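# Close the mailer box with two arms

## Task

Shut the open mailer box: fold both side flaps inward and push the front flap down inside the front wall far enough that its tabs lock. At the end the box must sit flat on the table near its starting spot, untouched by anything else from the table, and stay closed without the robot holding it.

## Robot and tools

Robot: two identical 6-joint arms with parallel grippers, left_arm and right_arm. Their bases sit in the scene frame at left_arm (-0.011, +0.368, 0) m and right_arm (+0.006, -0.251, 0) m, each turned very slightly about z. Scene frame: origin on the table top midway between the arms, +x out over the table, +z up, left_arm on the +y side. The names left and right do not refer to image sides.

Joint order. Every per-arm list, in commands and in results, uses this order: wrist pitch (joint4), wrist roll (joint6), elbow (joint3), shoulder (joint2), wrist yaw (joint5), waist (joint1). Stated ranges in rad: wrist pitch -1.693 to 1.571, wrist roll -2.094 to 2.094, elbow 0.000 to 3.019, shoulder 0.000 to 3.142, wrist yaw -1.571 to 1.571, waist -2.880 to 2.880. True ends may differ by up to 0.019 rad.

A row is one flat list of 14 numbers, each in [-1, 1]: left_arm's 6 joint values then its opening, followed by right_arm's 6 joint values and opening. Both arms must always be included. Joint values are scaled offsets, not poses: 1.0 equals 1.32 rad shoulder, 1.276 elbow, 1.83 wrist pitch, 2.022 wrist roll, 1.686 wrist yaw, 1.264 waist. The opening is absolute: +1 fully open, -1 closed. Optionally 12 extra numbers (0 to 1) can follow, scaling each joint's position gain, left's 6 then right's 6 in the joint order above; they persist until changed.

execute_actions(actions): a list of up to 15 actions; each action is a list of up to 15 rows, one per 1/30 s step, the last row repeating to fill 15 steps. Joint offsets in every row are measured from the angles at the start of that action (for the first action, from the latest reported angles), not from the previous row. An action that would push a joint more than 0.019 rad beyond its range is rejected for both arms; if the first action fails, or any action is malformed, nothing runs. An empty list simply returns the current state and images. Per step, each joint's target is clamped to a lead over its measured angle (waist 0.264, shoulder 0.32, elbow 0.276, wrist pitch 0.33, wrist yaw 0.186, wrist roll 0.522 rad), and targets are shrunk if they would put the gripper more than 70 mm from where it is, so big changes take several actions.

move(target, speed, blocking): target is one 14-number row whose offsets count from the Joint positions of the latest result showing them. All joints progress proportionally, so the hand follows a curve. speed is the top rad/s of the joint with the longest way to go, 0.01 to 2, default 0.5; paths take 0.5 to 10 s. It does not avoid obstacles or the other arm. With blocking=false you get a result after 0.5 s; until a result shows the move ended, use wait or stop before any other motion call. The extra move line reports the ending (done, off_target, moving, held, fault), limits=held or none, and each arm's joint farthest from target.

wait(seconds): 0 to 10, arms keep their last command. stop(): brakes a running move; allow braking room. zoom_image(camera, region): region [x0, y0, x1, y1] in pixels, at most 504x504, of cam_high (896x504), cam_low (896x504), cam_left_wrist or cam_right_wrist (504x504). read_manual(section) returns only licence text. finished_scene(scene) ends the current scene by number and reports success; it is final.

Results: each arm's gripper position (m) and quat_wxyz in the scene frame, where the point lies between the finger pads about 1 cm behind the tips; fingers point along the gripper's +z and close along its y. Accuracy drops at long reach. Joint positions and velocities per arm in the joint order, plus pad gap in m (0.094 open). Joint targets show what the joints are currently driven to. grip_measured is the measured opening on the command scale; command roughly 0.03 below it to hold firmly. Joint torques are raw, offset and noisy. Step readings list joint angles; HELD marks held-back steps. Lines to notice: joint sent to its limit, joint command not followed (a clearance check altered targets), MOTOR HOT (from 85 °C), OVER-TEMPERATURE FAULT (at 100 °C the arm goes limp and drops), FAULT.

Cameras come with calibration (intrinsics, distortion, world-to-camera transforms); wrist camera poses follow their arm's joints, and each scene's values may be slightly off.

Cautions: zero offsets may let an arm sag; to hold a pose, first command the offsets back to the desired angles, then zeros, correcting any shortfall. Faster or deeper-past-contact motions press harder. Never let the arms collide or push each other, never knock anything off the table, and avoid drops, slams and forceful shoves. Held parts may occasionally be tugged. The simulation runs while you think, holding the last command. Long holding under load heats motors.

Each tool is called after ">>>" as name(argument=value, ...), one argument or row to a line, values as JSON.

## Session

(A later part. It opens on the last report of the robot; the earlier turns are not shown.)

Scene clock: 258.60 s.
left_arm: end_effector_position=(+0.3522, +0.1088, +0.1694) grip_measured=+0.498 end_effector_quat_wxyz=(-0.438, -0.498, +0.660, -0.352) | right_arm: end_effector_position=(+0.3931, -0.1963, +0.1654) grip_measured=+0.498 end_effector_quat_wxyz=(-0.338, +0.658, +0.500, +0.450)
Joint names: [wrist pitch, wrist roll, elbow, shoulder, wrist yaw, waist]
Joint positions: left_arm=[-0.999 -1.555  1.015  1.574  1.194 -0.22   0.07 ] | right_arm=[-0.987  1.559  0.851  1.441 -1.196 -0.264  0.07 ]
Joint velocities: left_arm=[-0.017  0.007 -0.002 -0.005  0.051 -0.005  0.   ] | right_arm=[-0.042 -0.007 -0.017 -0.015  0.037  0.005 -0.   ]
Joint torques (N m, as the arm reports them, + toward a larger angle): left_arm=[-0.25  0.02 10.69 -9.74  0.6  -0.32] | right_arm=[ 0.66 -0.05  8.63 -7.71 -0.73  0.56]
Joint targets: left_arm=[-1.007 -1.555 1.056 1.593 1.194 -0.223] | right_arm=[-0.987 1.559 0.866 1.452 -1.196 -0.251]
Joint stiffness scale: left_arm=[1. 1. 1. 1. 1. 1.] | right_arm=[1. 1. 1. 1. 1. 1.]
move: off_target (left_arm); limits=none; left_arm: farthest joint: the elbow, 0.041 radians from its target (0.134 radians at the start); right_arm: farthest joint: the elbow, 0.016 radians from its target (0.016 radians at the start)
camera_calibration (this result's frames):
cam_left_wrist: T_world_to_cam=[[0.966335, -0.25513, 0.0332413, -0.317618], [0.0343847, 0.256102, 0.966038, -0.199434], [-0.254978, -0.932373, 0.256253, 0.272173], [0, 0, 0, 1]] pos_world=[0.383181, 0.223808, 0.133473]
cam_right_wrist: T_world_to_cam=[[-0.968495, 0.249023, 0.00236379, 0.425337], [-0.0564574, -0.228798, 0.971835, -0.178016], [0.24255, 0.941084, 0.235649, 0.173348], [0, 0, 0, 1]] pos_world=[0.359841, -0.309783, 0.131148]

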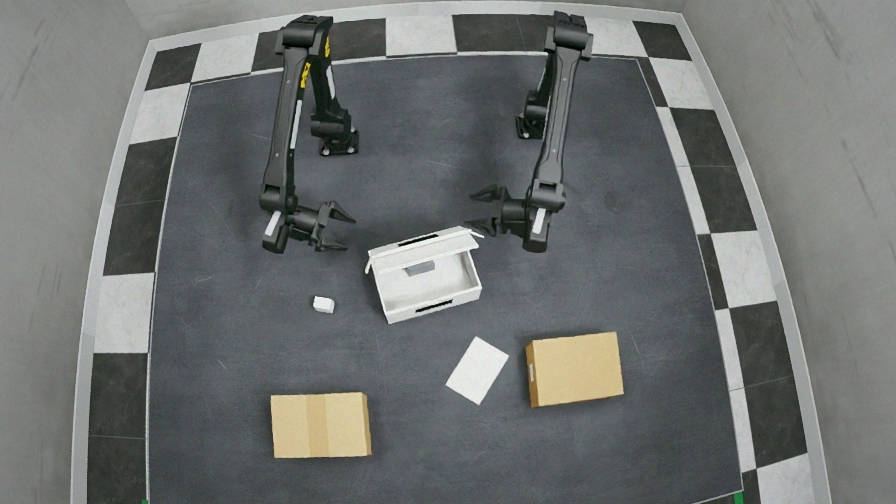

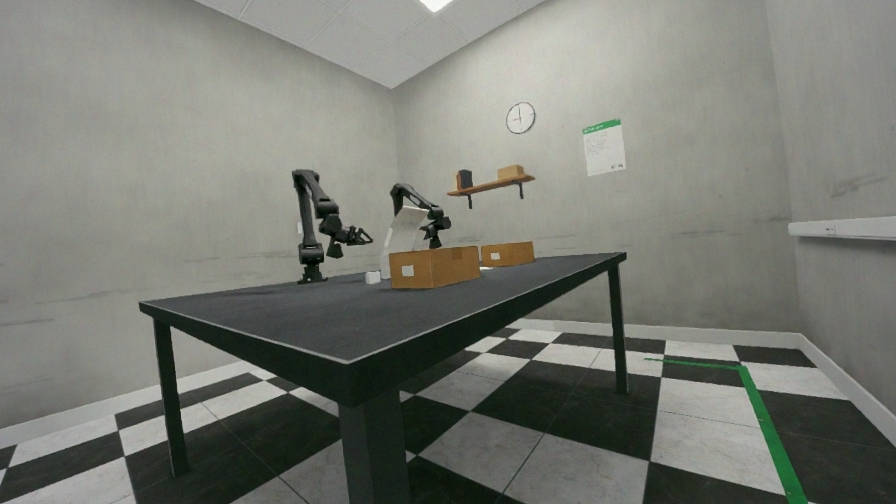

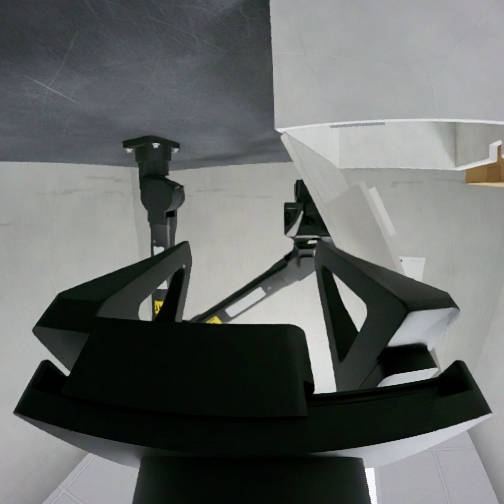

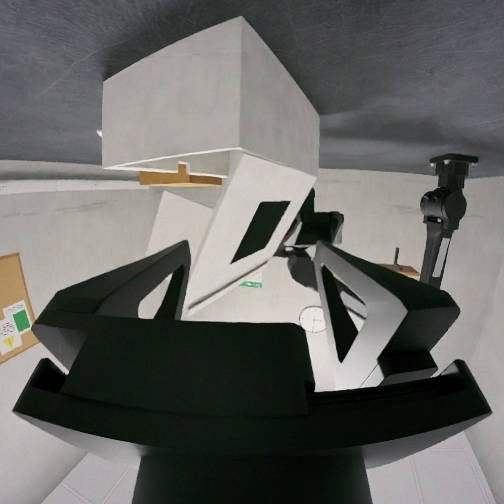

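>>> move(
  target=[0,0,0.03,0.01,0,0.058,0.5,0,0,0.012,0.008,0,0.062,0.5],
  speed=0.15,
)

>>> move(
  target=[-0.016,0,0.118,0.08,0,0.035,0.5,-0.017,0,0.21,0.155,0,0.05,0.5],
  speed=0.12,
)

>>> zoom_image(
  camera="cam_high",
  region=[300, 180, 560, 330],
)

Scene clock: 274.97 s.
left_arm: end_effector_position=(+0.3696, +0.1352, +0.1694) grip_measured=+0.498 end_effector_quat_wxyz=(-0.425, -0.521, +0.642, -0.367) | right_arm: end_effector_position=(+0.3886, -0.1708, +0.1654) grip_measured=+0.498 end_effector_quat_wxyz=(-0.353, +0.641, +0.521, +0.439)
Joint names: [wrist pitch, wrist roll, elbow, shoulder, wrist yaw, waist]
Joint positions: left_arm=[-0.999 -1.555  1.015  1.574  1.194 -0.149  0.07 ] | right_arm=[-0.987  1.559  0.851  1.441 -1.196 -0.198  0.07 ]
Joint velocities: left_arm=[-0.007  0.037  0.017 -0.015 -0.007 -0.015  0.001] | right_arm=[-0.002 -0.066  0.007 -0.005  0.007  0.005  0.   ]
Joint torques (N m, as the arm reports them, + toward a larger angle): left_arm=[  0.08   0.02  10.56 -10.21   0.62   0.36] | right_arm=[ 0.67 -0.02  8.73 -7.57 -0.71  0.28]
Joint targets: left_arm=[-0.999 -1.555 1.053 1.587 1.194 -0.147] | right_arm=[-0.987 1.559 0.866 1.452 -1.196 -0.186]
Joint stiffness scale: left_arm=[1. 1. 1. 1. 1. 1.] | right_arm=[1. 1. 1. 1. 1. 1.]
move: off_target (left_arm); limits=none; left_arm: farthest joint: the elbow, 0.038 radians from its target (0.038 radians at the start); right_arm: farthest joint: the elbow, 0.016 radians from its target (0.016 radians at the start)
camera_calibration (this result's frames):
cam_left_wrist: T_world_to_cam=[[0.981991, -0.18598, 0.0332413, -0.342898], [0.0161418, 0.257896, 0.966038, -0.200296], [-0.188236, -0.948104, 0.256253, 0.278701], [0, 0, 0, 1]] pos_world=[0.392418, 0.252121, 0.133473]
cam_right_wrist: T_world_to_cam=[[-0.982879, 0.184236, 0.00236379, 0.409146], [-0.0411573, -0.232039, 0.971835, -0.178927], [0.179596, 0.9551, 0.235649, 0.177267], [0, 0, 0, 1]] pos_world=[0.36294, -0.286205, 0.131148]

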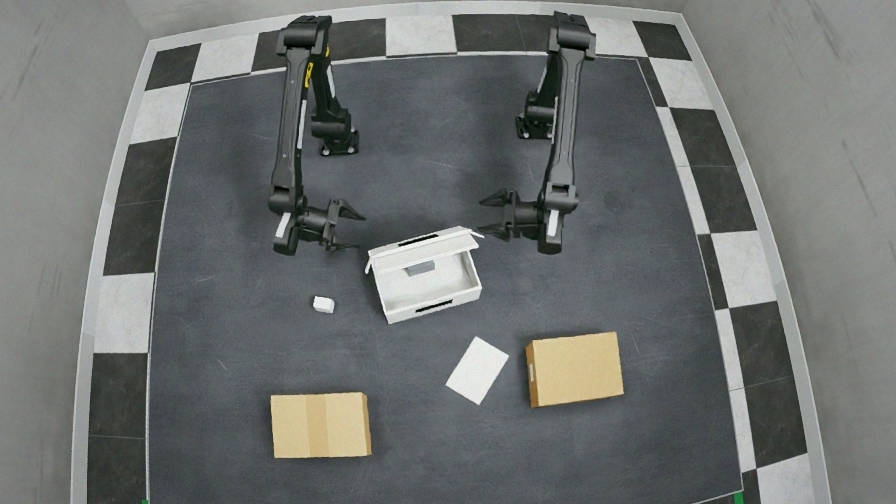

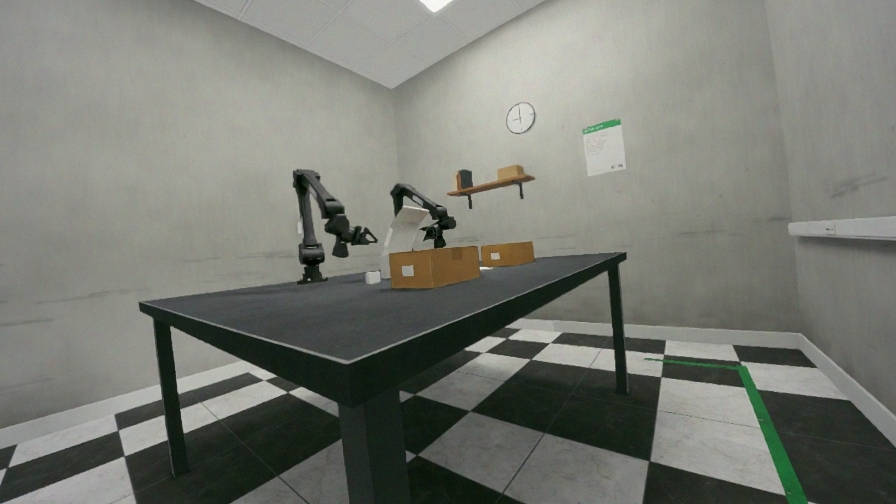

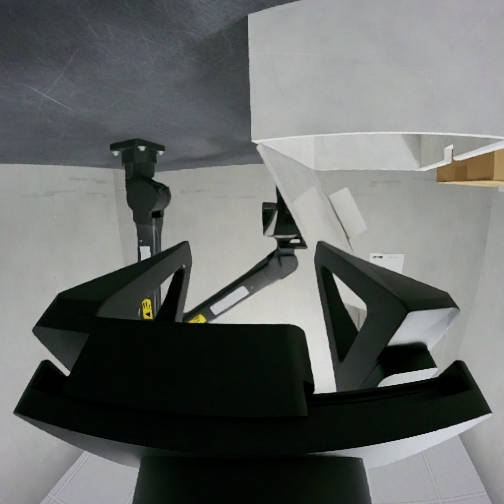

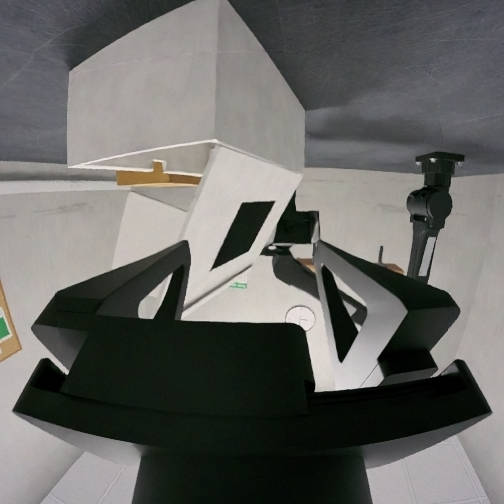

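Scene clock: 277.50 s.
left_arm: end_effector_position=(+0.4121, +0.1440, +0.1675) grip_measured=+0.498 end_effector_quat_wxyz=(-0.421, -0.534, +0.631, -0.373) | right_arm: end_effector_position=(+0.4668, -0.1661, +0.1668) grip_measured=+0.498 end_effector_quat_wxyz=(-0.358, +0.625, +0.540, +0.435)
Joint names: [wrist pitch, wrist roll, elbow, shoulder, wrist yaw, waist]
Joint positions: left_arm=[-1.023 -1.555  1.118  1.66   1.194 -0.113  0.07 ] | right_arm=[-1.006  1.559  1.082  1.634 -1.196 -0.149  0.07 ]
Joint velocities: left_arm=[ 0.002 -0.081 -0.002 -0.005  0.007 -0.005 -0.001] | right_arm=[-0.002  0.037 -0.012 -0.015  0.037 -0.015 -0.   ]
Joint torques (N m, as the arm reports them, + toward a larger angle): left_arm=[ -0.19   0.02  11.36 -10.99   0.62   0.63] | right_arm=[  0.09   0.02  10.57 -10.92  -0.7   -0.07]
Joint targets: left_arm=[-1.028 -1.555 1.166 1.679 1.194 -0.105] | right_arm=[-1.018 1.559 1.119 1.646 -1.196 -0.134]
Joint stiffness scale: left_arm=[1. 1. 1. 1. 1. 1.] | right_arm=[1. 1. 1. 1. 1. 1.]
move: off_target (left_arm, right_arm); limits=none; left_arm: farthest joint: the elbow, 0.048 radians from its target (0.151 radians at the start); right_arm: farthest joint: the elbow, 0.037 radians from its target (0.268 radians at the start)
camera_calibration (this result's frames):
cam_left_wrist: T_world_to_cam=[[0.98824, -0.150686, 0.0259965, -0.389314], [0.0138139, 0.257291, 0.966235, -0.200398], [-0.152287, -0.954513, 0.256347, 0.281569], [0, 0, 0, 1]] pos_world=[0.430383, 0.261658, 0.131573]
cam_right_wrist: T_world_to_cam=[[-0.99052, 0.136399, -0.0163206, 0.483936], [-0.0477927, -0.230784, 0.971831, -0.172733], [0.12879, 0.963397, 0.235115, 0.183562], [0, 0, 0, 1]] pos_world=[0.447451, -0.282716, 0.132607]

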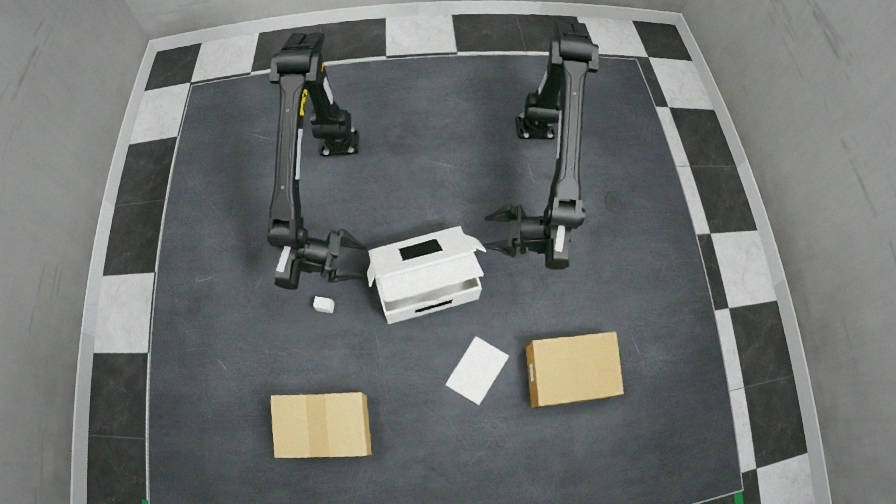

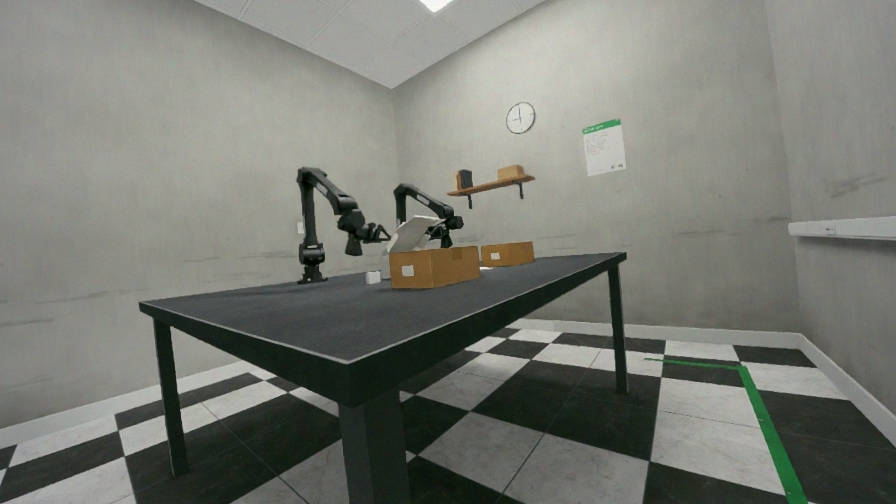

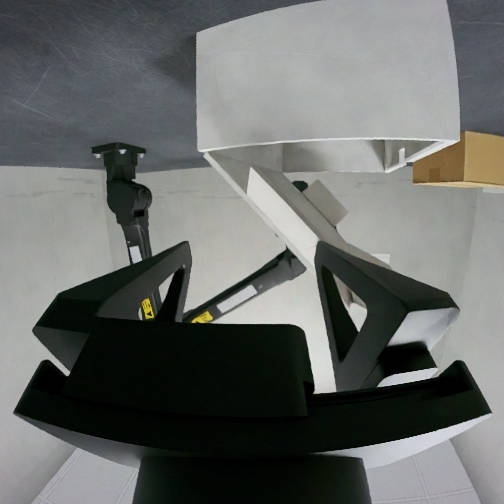

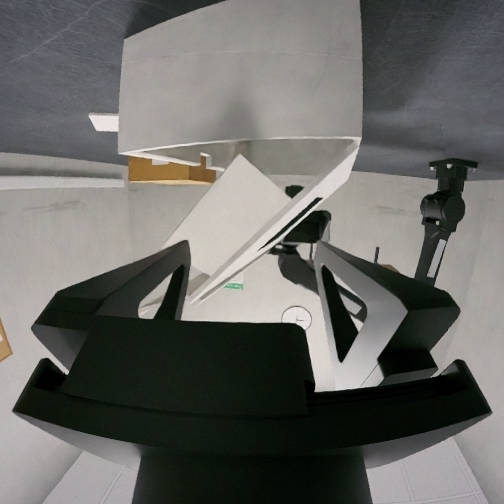

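Region (300, 180, 560, 330) of cam_high's 896x504 image, scaled by 1.938, with more detail than that image has; it fills the top 291 rows of this view, and the rest is white.

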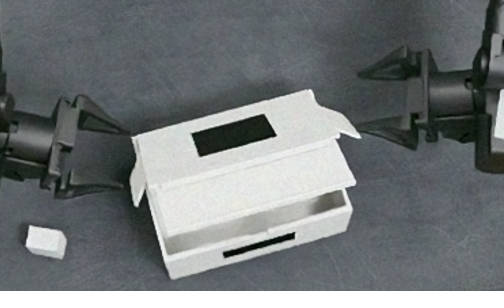

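>>> move(
  target=[0.012,0,-0.09,-0.08,0,0,0.5,0,0,0.03,0.005,0,0.09,0.5],
  speed=0.1,
)

>>> zoom_image(
  camera="cam_high",
  region=[300, 180, 560, 330],
)

Scene clock: 308.77 s.
left_arm: end_effector_position=(+0.3712, +0.1500, +0.1609) grip_measured=+0.498 end_effector_quat_wxyz=(-0.428, -0.540, +0.626, -0.364) | right_arm: end_effector_position=(+0.4581, -0.1242, +0.1678) grip_measured=+0.499 end_effector_quat_wxyz=(-0.376, +0.599, +0.569, +0.419)
Joint names: [wrist pitch, wrist roll, elbow, shoulder, wrist yaw, waist]
Joint positions: left_arm=[-1.01  -1.555  0.999  1.582  1.194 -0.113  0.07 ] | right_arm=[-1.006  1.559  1.085  1.634 -1.196 -0.057  0.07 ]
Joint velocities: left_arm=[-0.002 -0.037 -0.007 -0.005 -0.022 -0.005  0.001] | right_arm=[-0.012 -0.022 -0.012  0.005 -0.037  0.005 -0.001]
Joint torques (N m, as the arm reports them, + toward a larger angle): left_arm=[  0.49   0.02   7.49 -13.56   0.61  -0.15] | right_arm=[  0.83   0.03  10.67 -10.97  -0.75   1.29]
Joint targets: left_arm=[-1.001 -1.555 1.003 1.554 1.194 -0.113] | right_arm=[-1.006 1.559 1.120 1.641 -1.196 -0.036]
Joint stiffness scale: left_arm=[1. 1. 1. 1. 1. 1.] | right_arm=[1. 1. 1. 1. 1. 1.]
move: off_target (left_arm, right_arm); limits=none; left_arm: farthest joint: the shoulder, 0.028 radians from its target (0.105 radians at the start); right_arm: farthest joint: the elbow, 0.036 radians from its target (0.039 radians at the start)
camera_calibration (this result's frames):
cam_left_wrist: T_world_to_cam=[[0.988572, -0.150735, -0.0022293, -0.343449], [0.0408063, 0.253327, 0.96652, -0.204523], [-0.145123, -0.955565, 0.256583, 0.280213], [0, 0, 0, 1]] pos_world=[0.388535, 0.267803, 0.125012]
cam_right_wrist: T_world_to_cam=[[-0.998804, 0.0448834, -0.0193708, 0.46252], [-0.0293615, -0.233982, 0.971798, -0.173299], [0.0390852, 0.971204, 0.23502, 0.18622], [0, 0, 0, 1]] pos_world=[0.4496, -0.242166, 0.133606]

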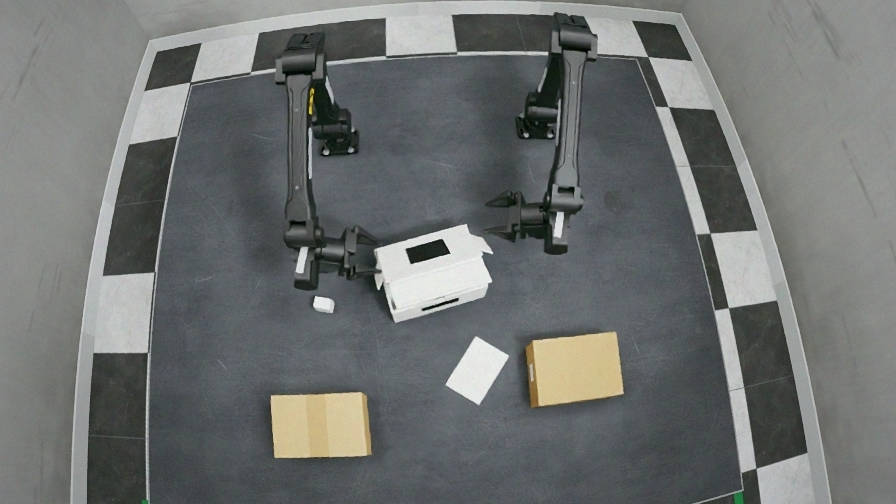

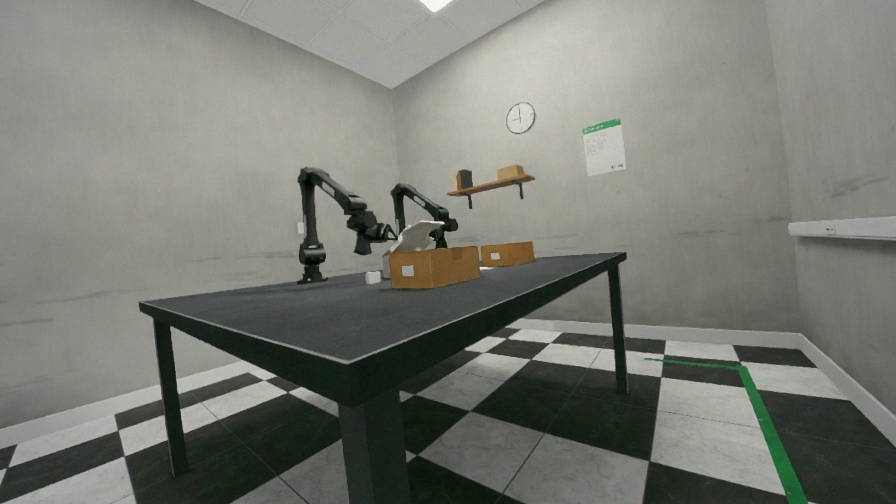

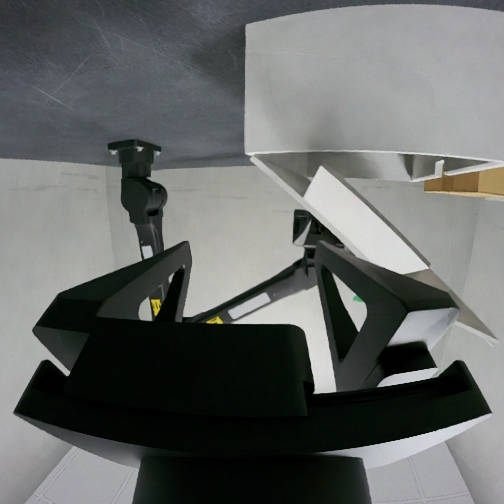

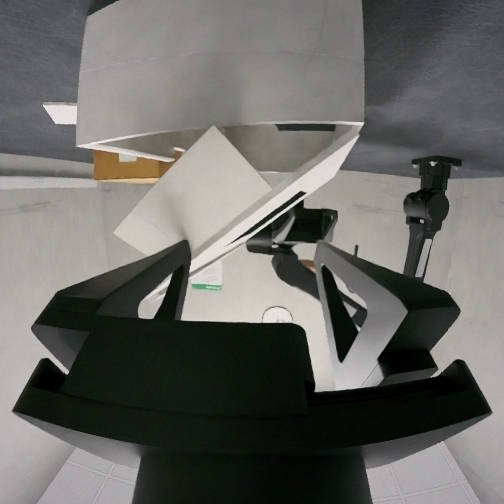

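Region (300, 180, 560, 330) of cam_high's 896x504 image, scaled by 1.938, with more detail than that image has; it fills the top 291 rows of this view, and the rest is white.

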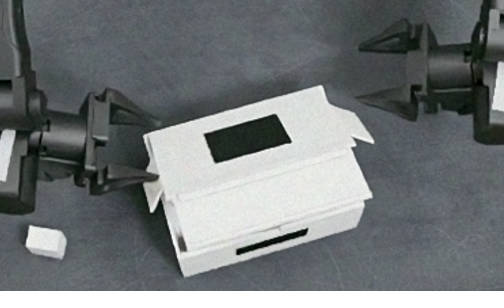

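>>> move(
  target=[0,-0.24,0.06,0.02,0,0.115,0.5,0,0,0.028,0.005,0,0.016,0.5],
  speed=0.4,
)

>>> move(
  target=[0,0,0.035,0.005,0,0,0.5,0.01,0.24,-0.1,-0.11,0,-0.12,0.5],
  speed=0.25,
)

>>> zoom_image(
  camera="cam_high",
  region=[300, 180, 560, 330],
)

Scene clock: 350.27 s.
left_arm: end_effector_position=(+0.4103, +0.2062, +0.1698) grip_measured=+0.498 end_effector_quat_wxyz=(+0.476, +0.700, -0.441, +0.299) | right_arm: end_effector_position=(+0.4581, -0.1242, +0.1678) grip_measured=+0.499 end_effector_quat_wxyz=(-0.376, +0.599, +0.569, +0.419)
Joint names: [wrist pitch, wrist roll, elbow, shoulder, wrist yaw, waist]
Joint positions: left_arm=[-1.01  -2.025  1.034  1.588  1.194  0.028  0.07 ] | right_arm=[-1.006  1.559  1.085  1.634 -1.196 -0.057  0.07 ]
Joint velocities: left_arm=[ 0.002  0.007 -0.017 -0.005 -0.081 -0.005 -0.002] | right_arm=[ 0.002 -0.007 -0.002  0.005  0.007 -0.024  0.001]
Joint torques (N m, as the arm reports them, + toward a larger angle): left_arm=[ 0.01 -0.18 10.85 -9.83  0.62  0.17] | right_arm=[  0.71  -0.03  10.5  -11.18  -0.71   0.53]
Joint targets: left_arm=[-1.010 -2.040 1.076 1.608 1.194 0.032] | right_arm=[-1.006 1.559 1.120 1.641 -1.196 -0.037]
Joint stiffness scale: left_arm=[1. 1. 1. 1. 1. 1.] | right_arm=[1. 1. 1. 1. 1. 1.]
move: off_target (left_arm, right_arm); limits=none; left_arm: farthest joint: the elbow, 0.041 radians from its target (0.076 radians at the start); right_arm: farthest joint: the elbow, 0.036 radians from its target (0.036 radians at the start)
camera_calibration (this result's frames):
cam_left_wrist: T_world_to_cam=[[0.904217, 0.158438, -0.396596, -0.335791], [0.34288, 0.284303, 0.895324, -0.347187], [0.254606, -0.945553, 0.202746, 0.180379], [0, 0, 0, 1]] pos_world=[0.376746, 0.322466, 0.1411]
cam_right_wrist: T_world_to_cam=[[-0.998804, 0.0448834, -0.0193708, 0.46252], [-0.0293615, -0.233982, 0.971798, -0.173299], [0.0390852, 0.971204, 0.23502, 0.18622], [0, 0, 0, 1]] pos_world=[0.4496, -0.242166, 0.133606]

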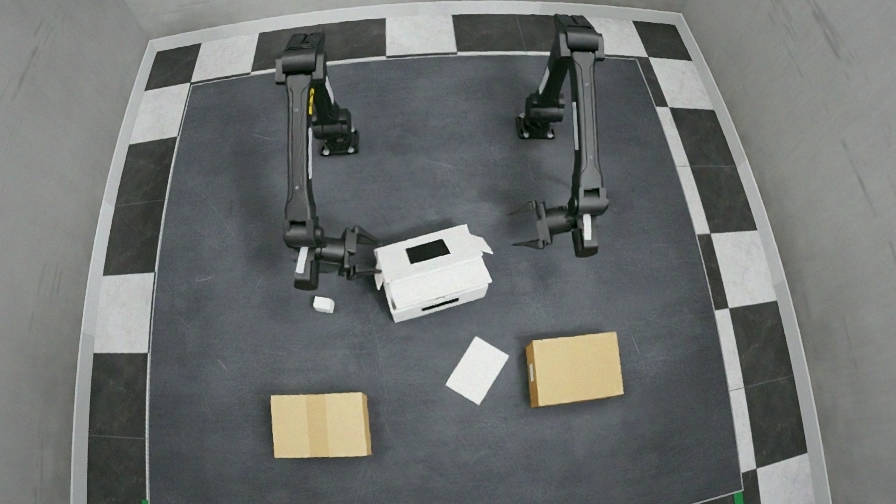

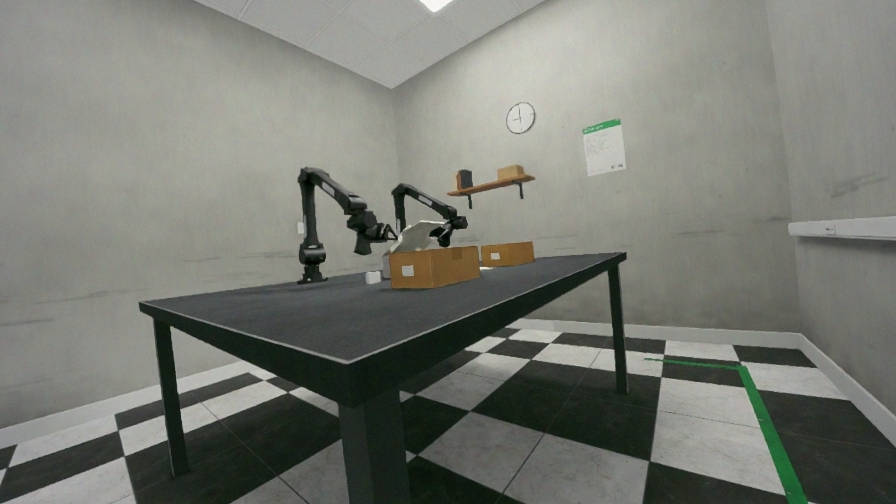

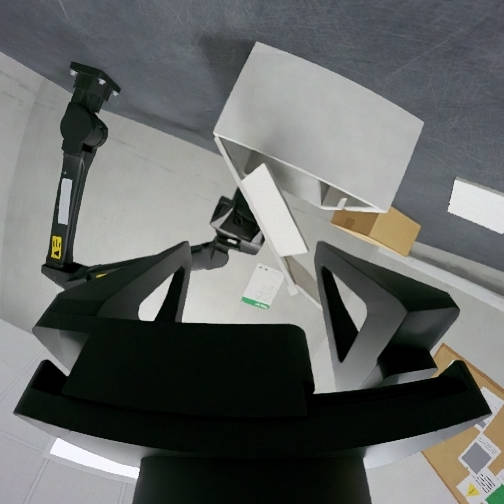

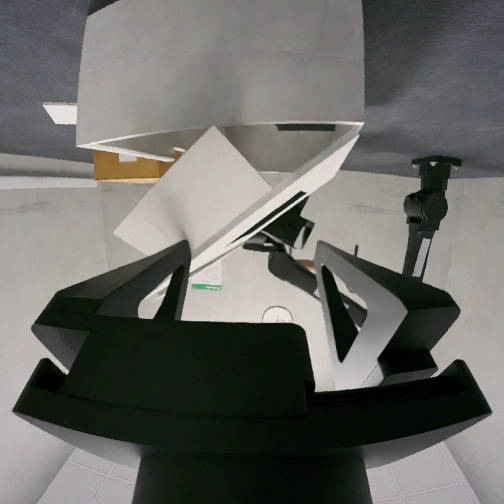

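Scene clock: 352.87 s.
left_arm: end_effector_position=(+0.4103, +0.2062, +0.1698) grip_measured=+0.498 end_effector_quat_wxyz=(+0.476, +0.700, -0.441, +0.299) | right_arm: end_effector_position=(+0.4241, -0.1776, +0.1791) grip_measured=+0.499 end_effector_quat_wxyz=(-0.438, +0.741, +0.366, +0.354)
Joint names: [wrist pitch, wrist roll, elbow, shoulder, wrist yaw, waist]
Joint positions: left_arm=[-1.01  -2.025  1.034  1.588  1.194  0.028  0.07 ] | right_arm=[-1.001  2.033  0.956  1.499 -1.196 -0.195  0.07 ]
Joint velocities: left_arm=[ 0.007 -0.007 -0.002 -0.015 -0.066  0.015 -0.   ] | right_arm=[ 0.027  0.051 -0.002 -0.015 -0.022 -0.015 -0.002]
Joint torques (N m, as the arm reports them, + toward a larger angle): left_arm=[  0.02  -0.02  11.09 -10.86   0.62  -0.11] | right_arm=[  1.38   0.18   7.74 -10.91  -0.72  -1.2 ]
Joint targets: left_arm=[-1.010 -2.025 1.079 1.595 1.194 0.028] | right_arm=[-0.988 2.045 0.957 1.489 -1.196 -0.209]
Joint stiffness scale: left_arm=[1. 1. 1. 1. 1. 1.] | right_arm=[1. 1. 1. 1. 1. 1.]
move: off_target (left_arm); limits=none; left_arm: farthest joint: the elbow, 0.045 radians from its target (0.045 radians at the start); right_arm: farthest joint: the waist, 0.013 radians from its target (0.151 radians at the start)
camera_calibration (this result's frames):
cam_left_wrist: T_world_to_cam=[[0.904217, 0.158438, -0.396596, -0.335791], [0.34288, 0.284303, 0.895324, -0.347187], [0.254606, -0.945553, 0.202746, 0.180379], [0, 0, 0, 1]] pos_world=[0.376746, 0.322466, 0.1411]
cam_right_wrist: T_world_to_cam=[[-0.858006, 0.326289, 0.396688, 0.346918], [0.286851, -0.336258, 0.897021, -0.336565], [0.426077, 0.88344, 0.194915, 0.0641611], [0, 0, 0, 1]] pos_world=[0.366865, -0.283051, 0.151782]

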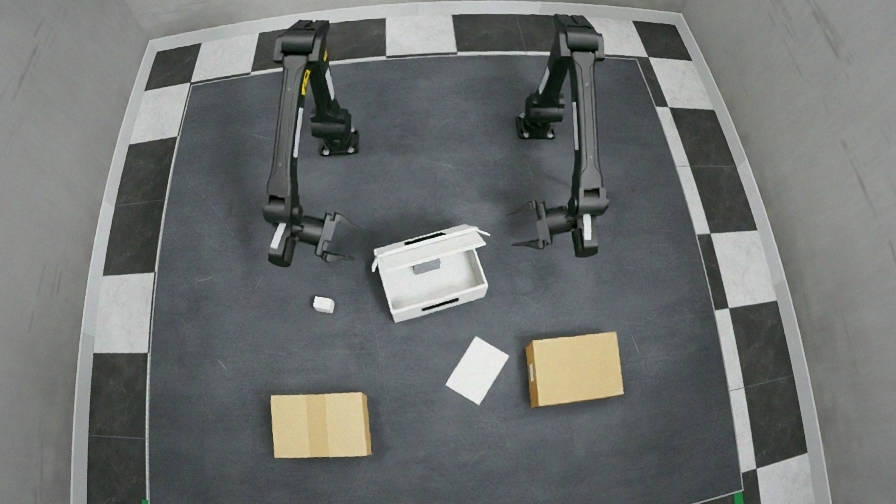

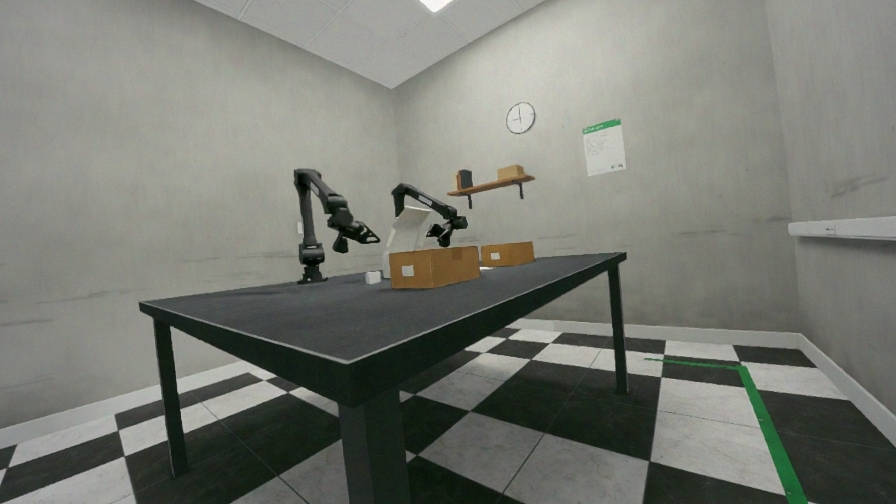

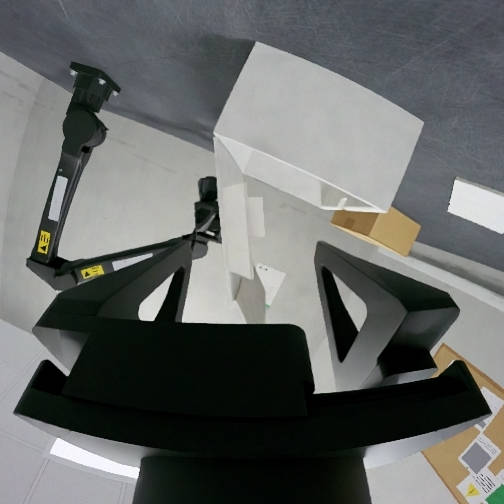

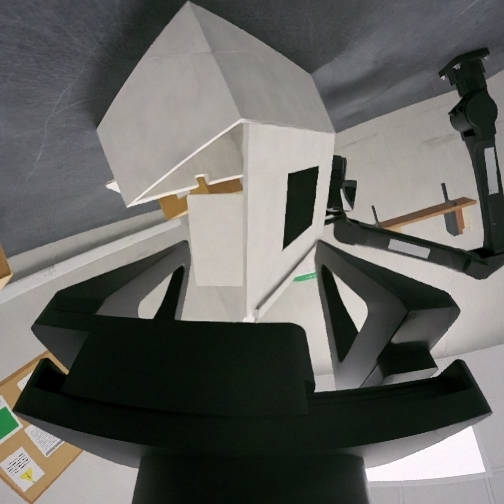

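Region (300, 180, 560, 330) of cam_high's 896x504 image, scaled by 1.938, with more detail than that image has; it fills the top 291 rows of this view, and the rest is white.

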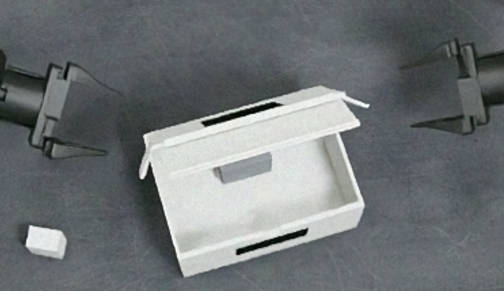

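>>> move(
  target=[-0.008,0,0.095,0.055,0,-0.125,0.5,0,0,0,-0.005,0,0,0.5],
  speed=0.15,
)

>>> zoom_image(
  camera="cam_high",
  region=[300, 180, 560, 330],
)

Scene clock: 363.03 s.
left_arm: end_effector_position=(+0.4072, +0.1381, +0.1740) grip_measured=+0.498 end_effector_quat_wxyz=(+0.494, +0.660, -0.499, +0.268) | right_arm: end_effector_position=(+0.4241, -0.1776, +0.1791) grip_measured=+0.499 end_effector_quat_wxyz=(-0.438, +0.741, +0.365, +0.354)
Joint names: [wrist pitch, wrist roll, elbow, shoulder, wrist yaw, waist]
Joint positions: left_arm=[-1.017 -2.025  1.113  1.641  1.194 -0.128  0.07 ] | right_arm=[-1.001  2.033  0.956  1.499 -1.196 -0.195  0.07 ]
Joint velocities: left_arm=[-0.007 -0.007 -0.007 -0.005 -0.007  0.015  0.001] | right_arm=[ 0.007  0.037 -0.002 -0.005 -0.022 -0.005 -0.002]
Joint torques (N m, as the arm reports them, + toward a larger angle): left_arm=[ -0.31  -0.01  10.94 -11.02   0.61  -0.39] | right_arm=[  0.63   0.05   7.73 -10.7   -0.74  -0.02]
Joint targets: left_arm=[-1.025 -2.025 1.155 1.661 1.194 -0.130] | right_arm=[-1.001 2.033 0.956 1.492 -1.196 -0.195]
Joint stiffness scale: left_arm=[1. 1. 1. 1. 1. 1.] | right_arm=[1. 1. 1. 1. 1. 1.]
move: off_target (left_arm); limits=none; left_arm: farthest joint: the elbow, 0.042 radians from its target (0.121 radians at the start); right_arm: farthest joint: the shoulder, 0.006 radians from its target (0.006 radians at the start)
camera_calibration (this result's frames):
cam_left_wrist: T_world_to_cam=[[0.925165, 0.0144744, -0.37929, -0.312132], [0.366061, 0.230158, 0.90168, -0.333593], [0.100348, -0.973046, 0.207636, 0.181731], [0, 0, 0, 1]] pos_world=[0.392652, 0.25813, 0.144671]
cam_right_wrist: T_world_to_cam=[[-0.857823, 0.326377, 0.397011, 0.346798], [0.287115, -0.336368, 0.896895, -0.336674], [0.426268, 0.883365, 0.194837, 0.0640811], [0, 0, 0, 1]] pos_world=[0.36684, -0.283041, 0.151794]

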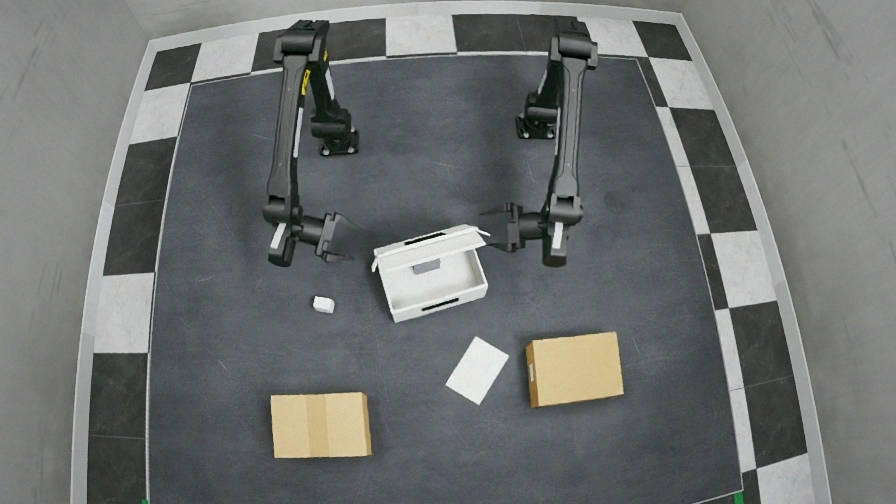

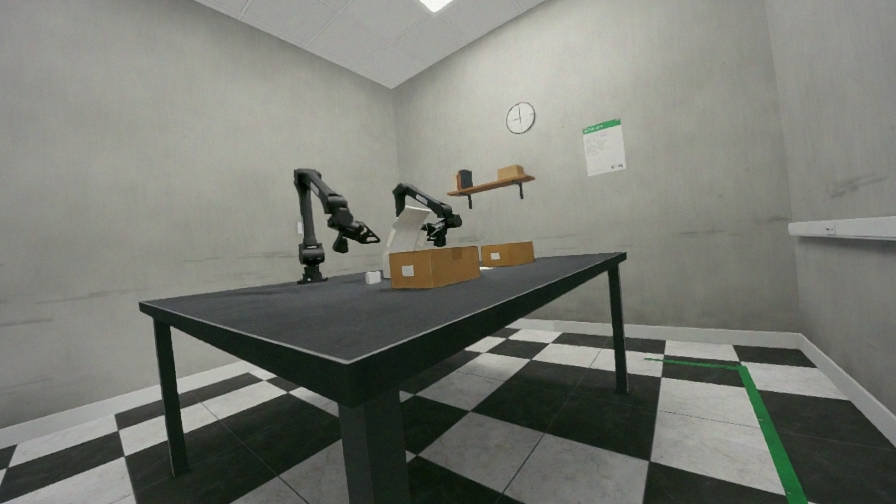

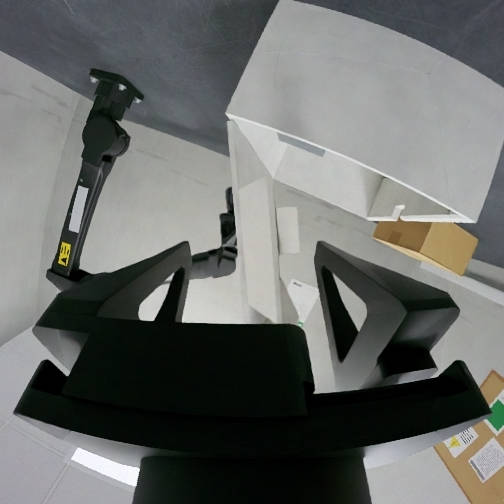

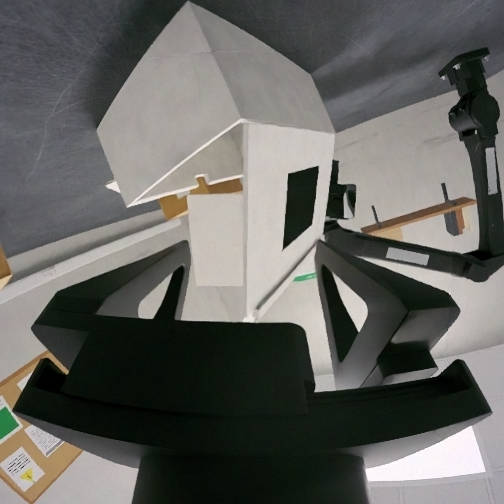

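Region (300, 180, 560, 330) of cam_high's 896x504 image, scaled by 1.938, with more detail than that image has; it fills the top 291 rows of this view, and the rest is white.

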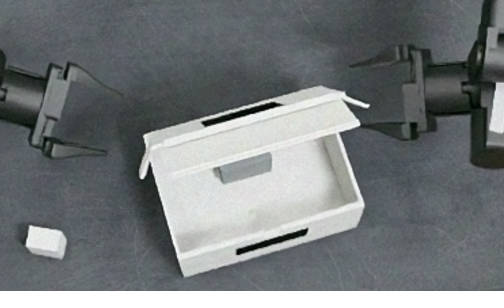

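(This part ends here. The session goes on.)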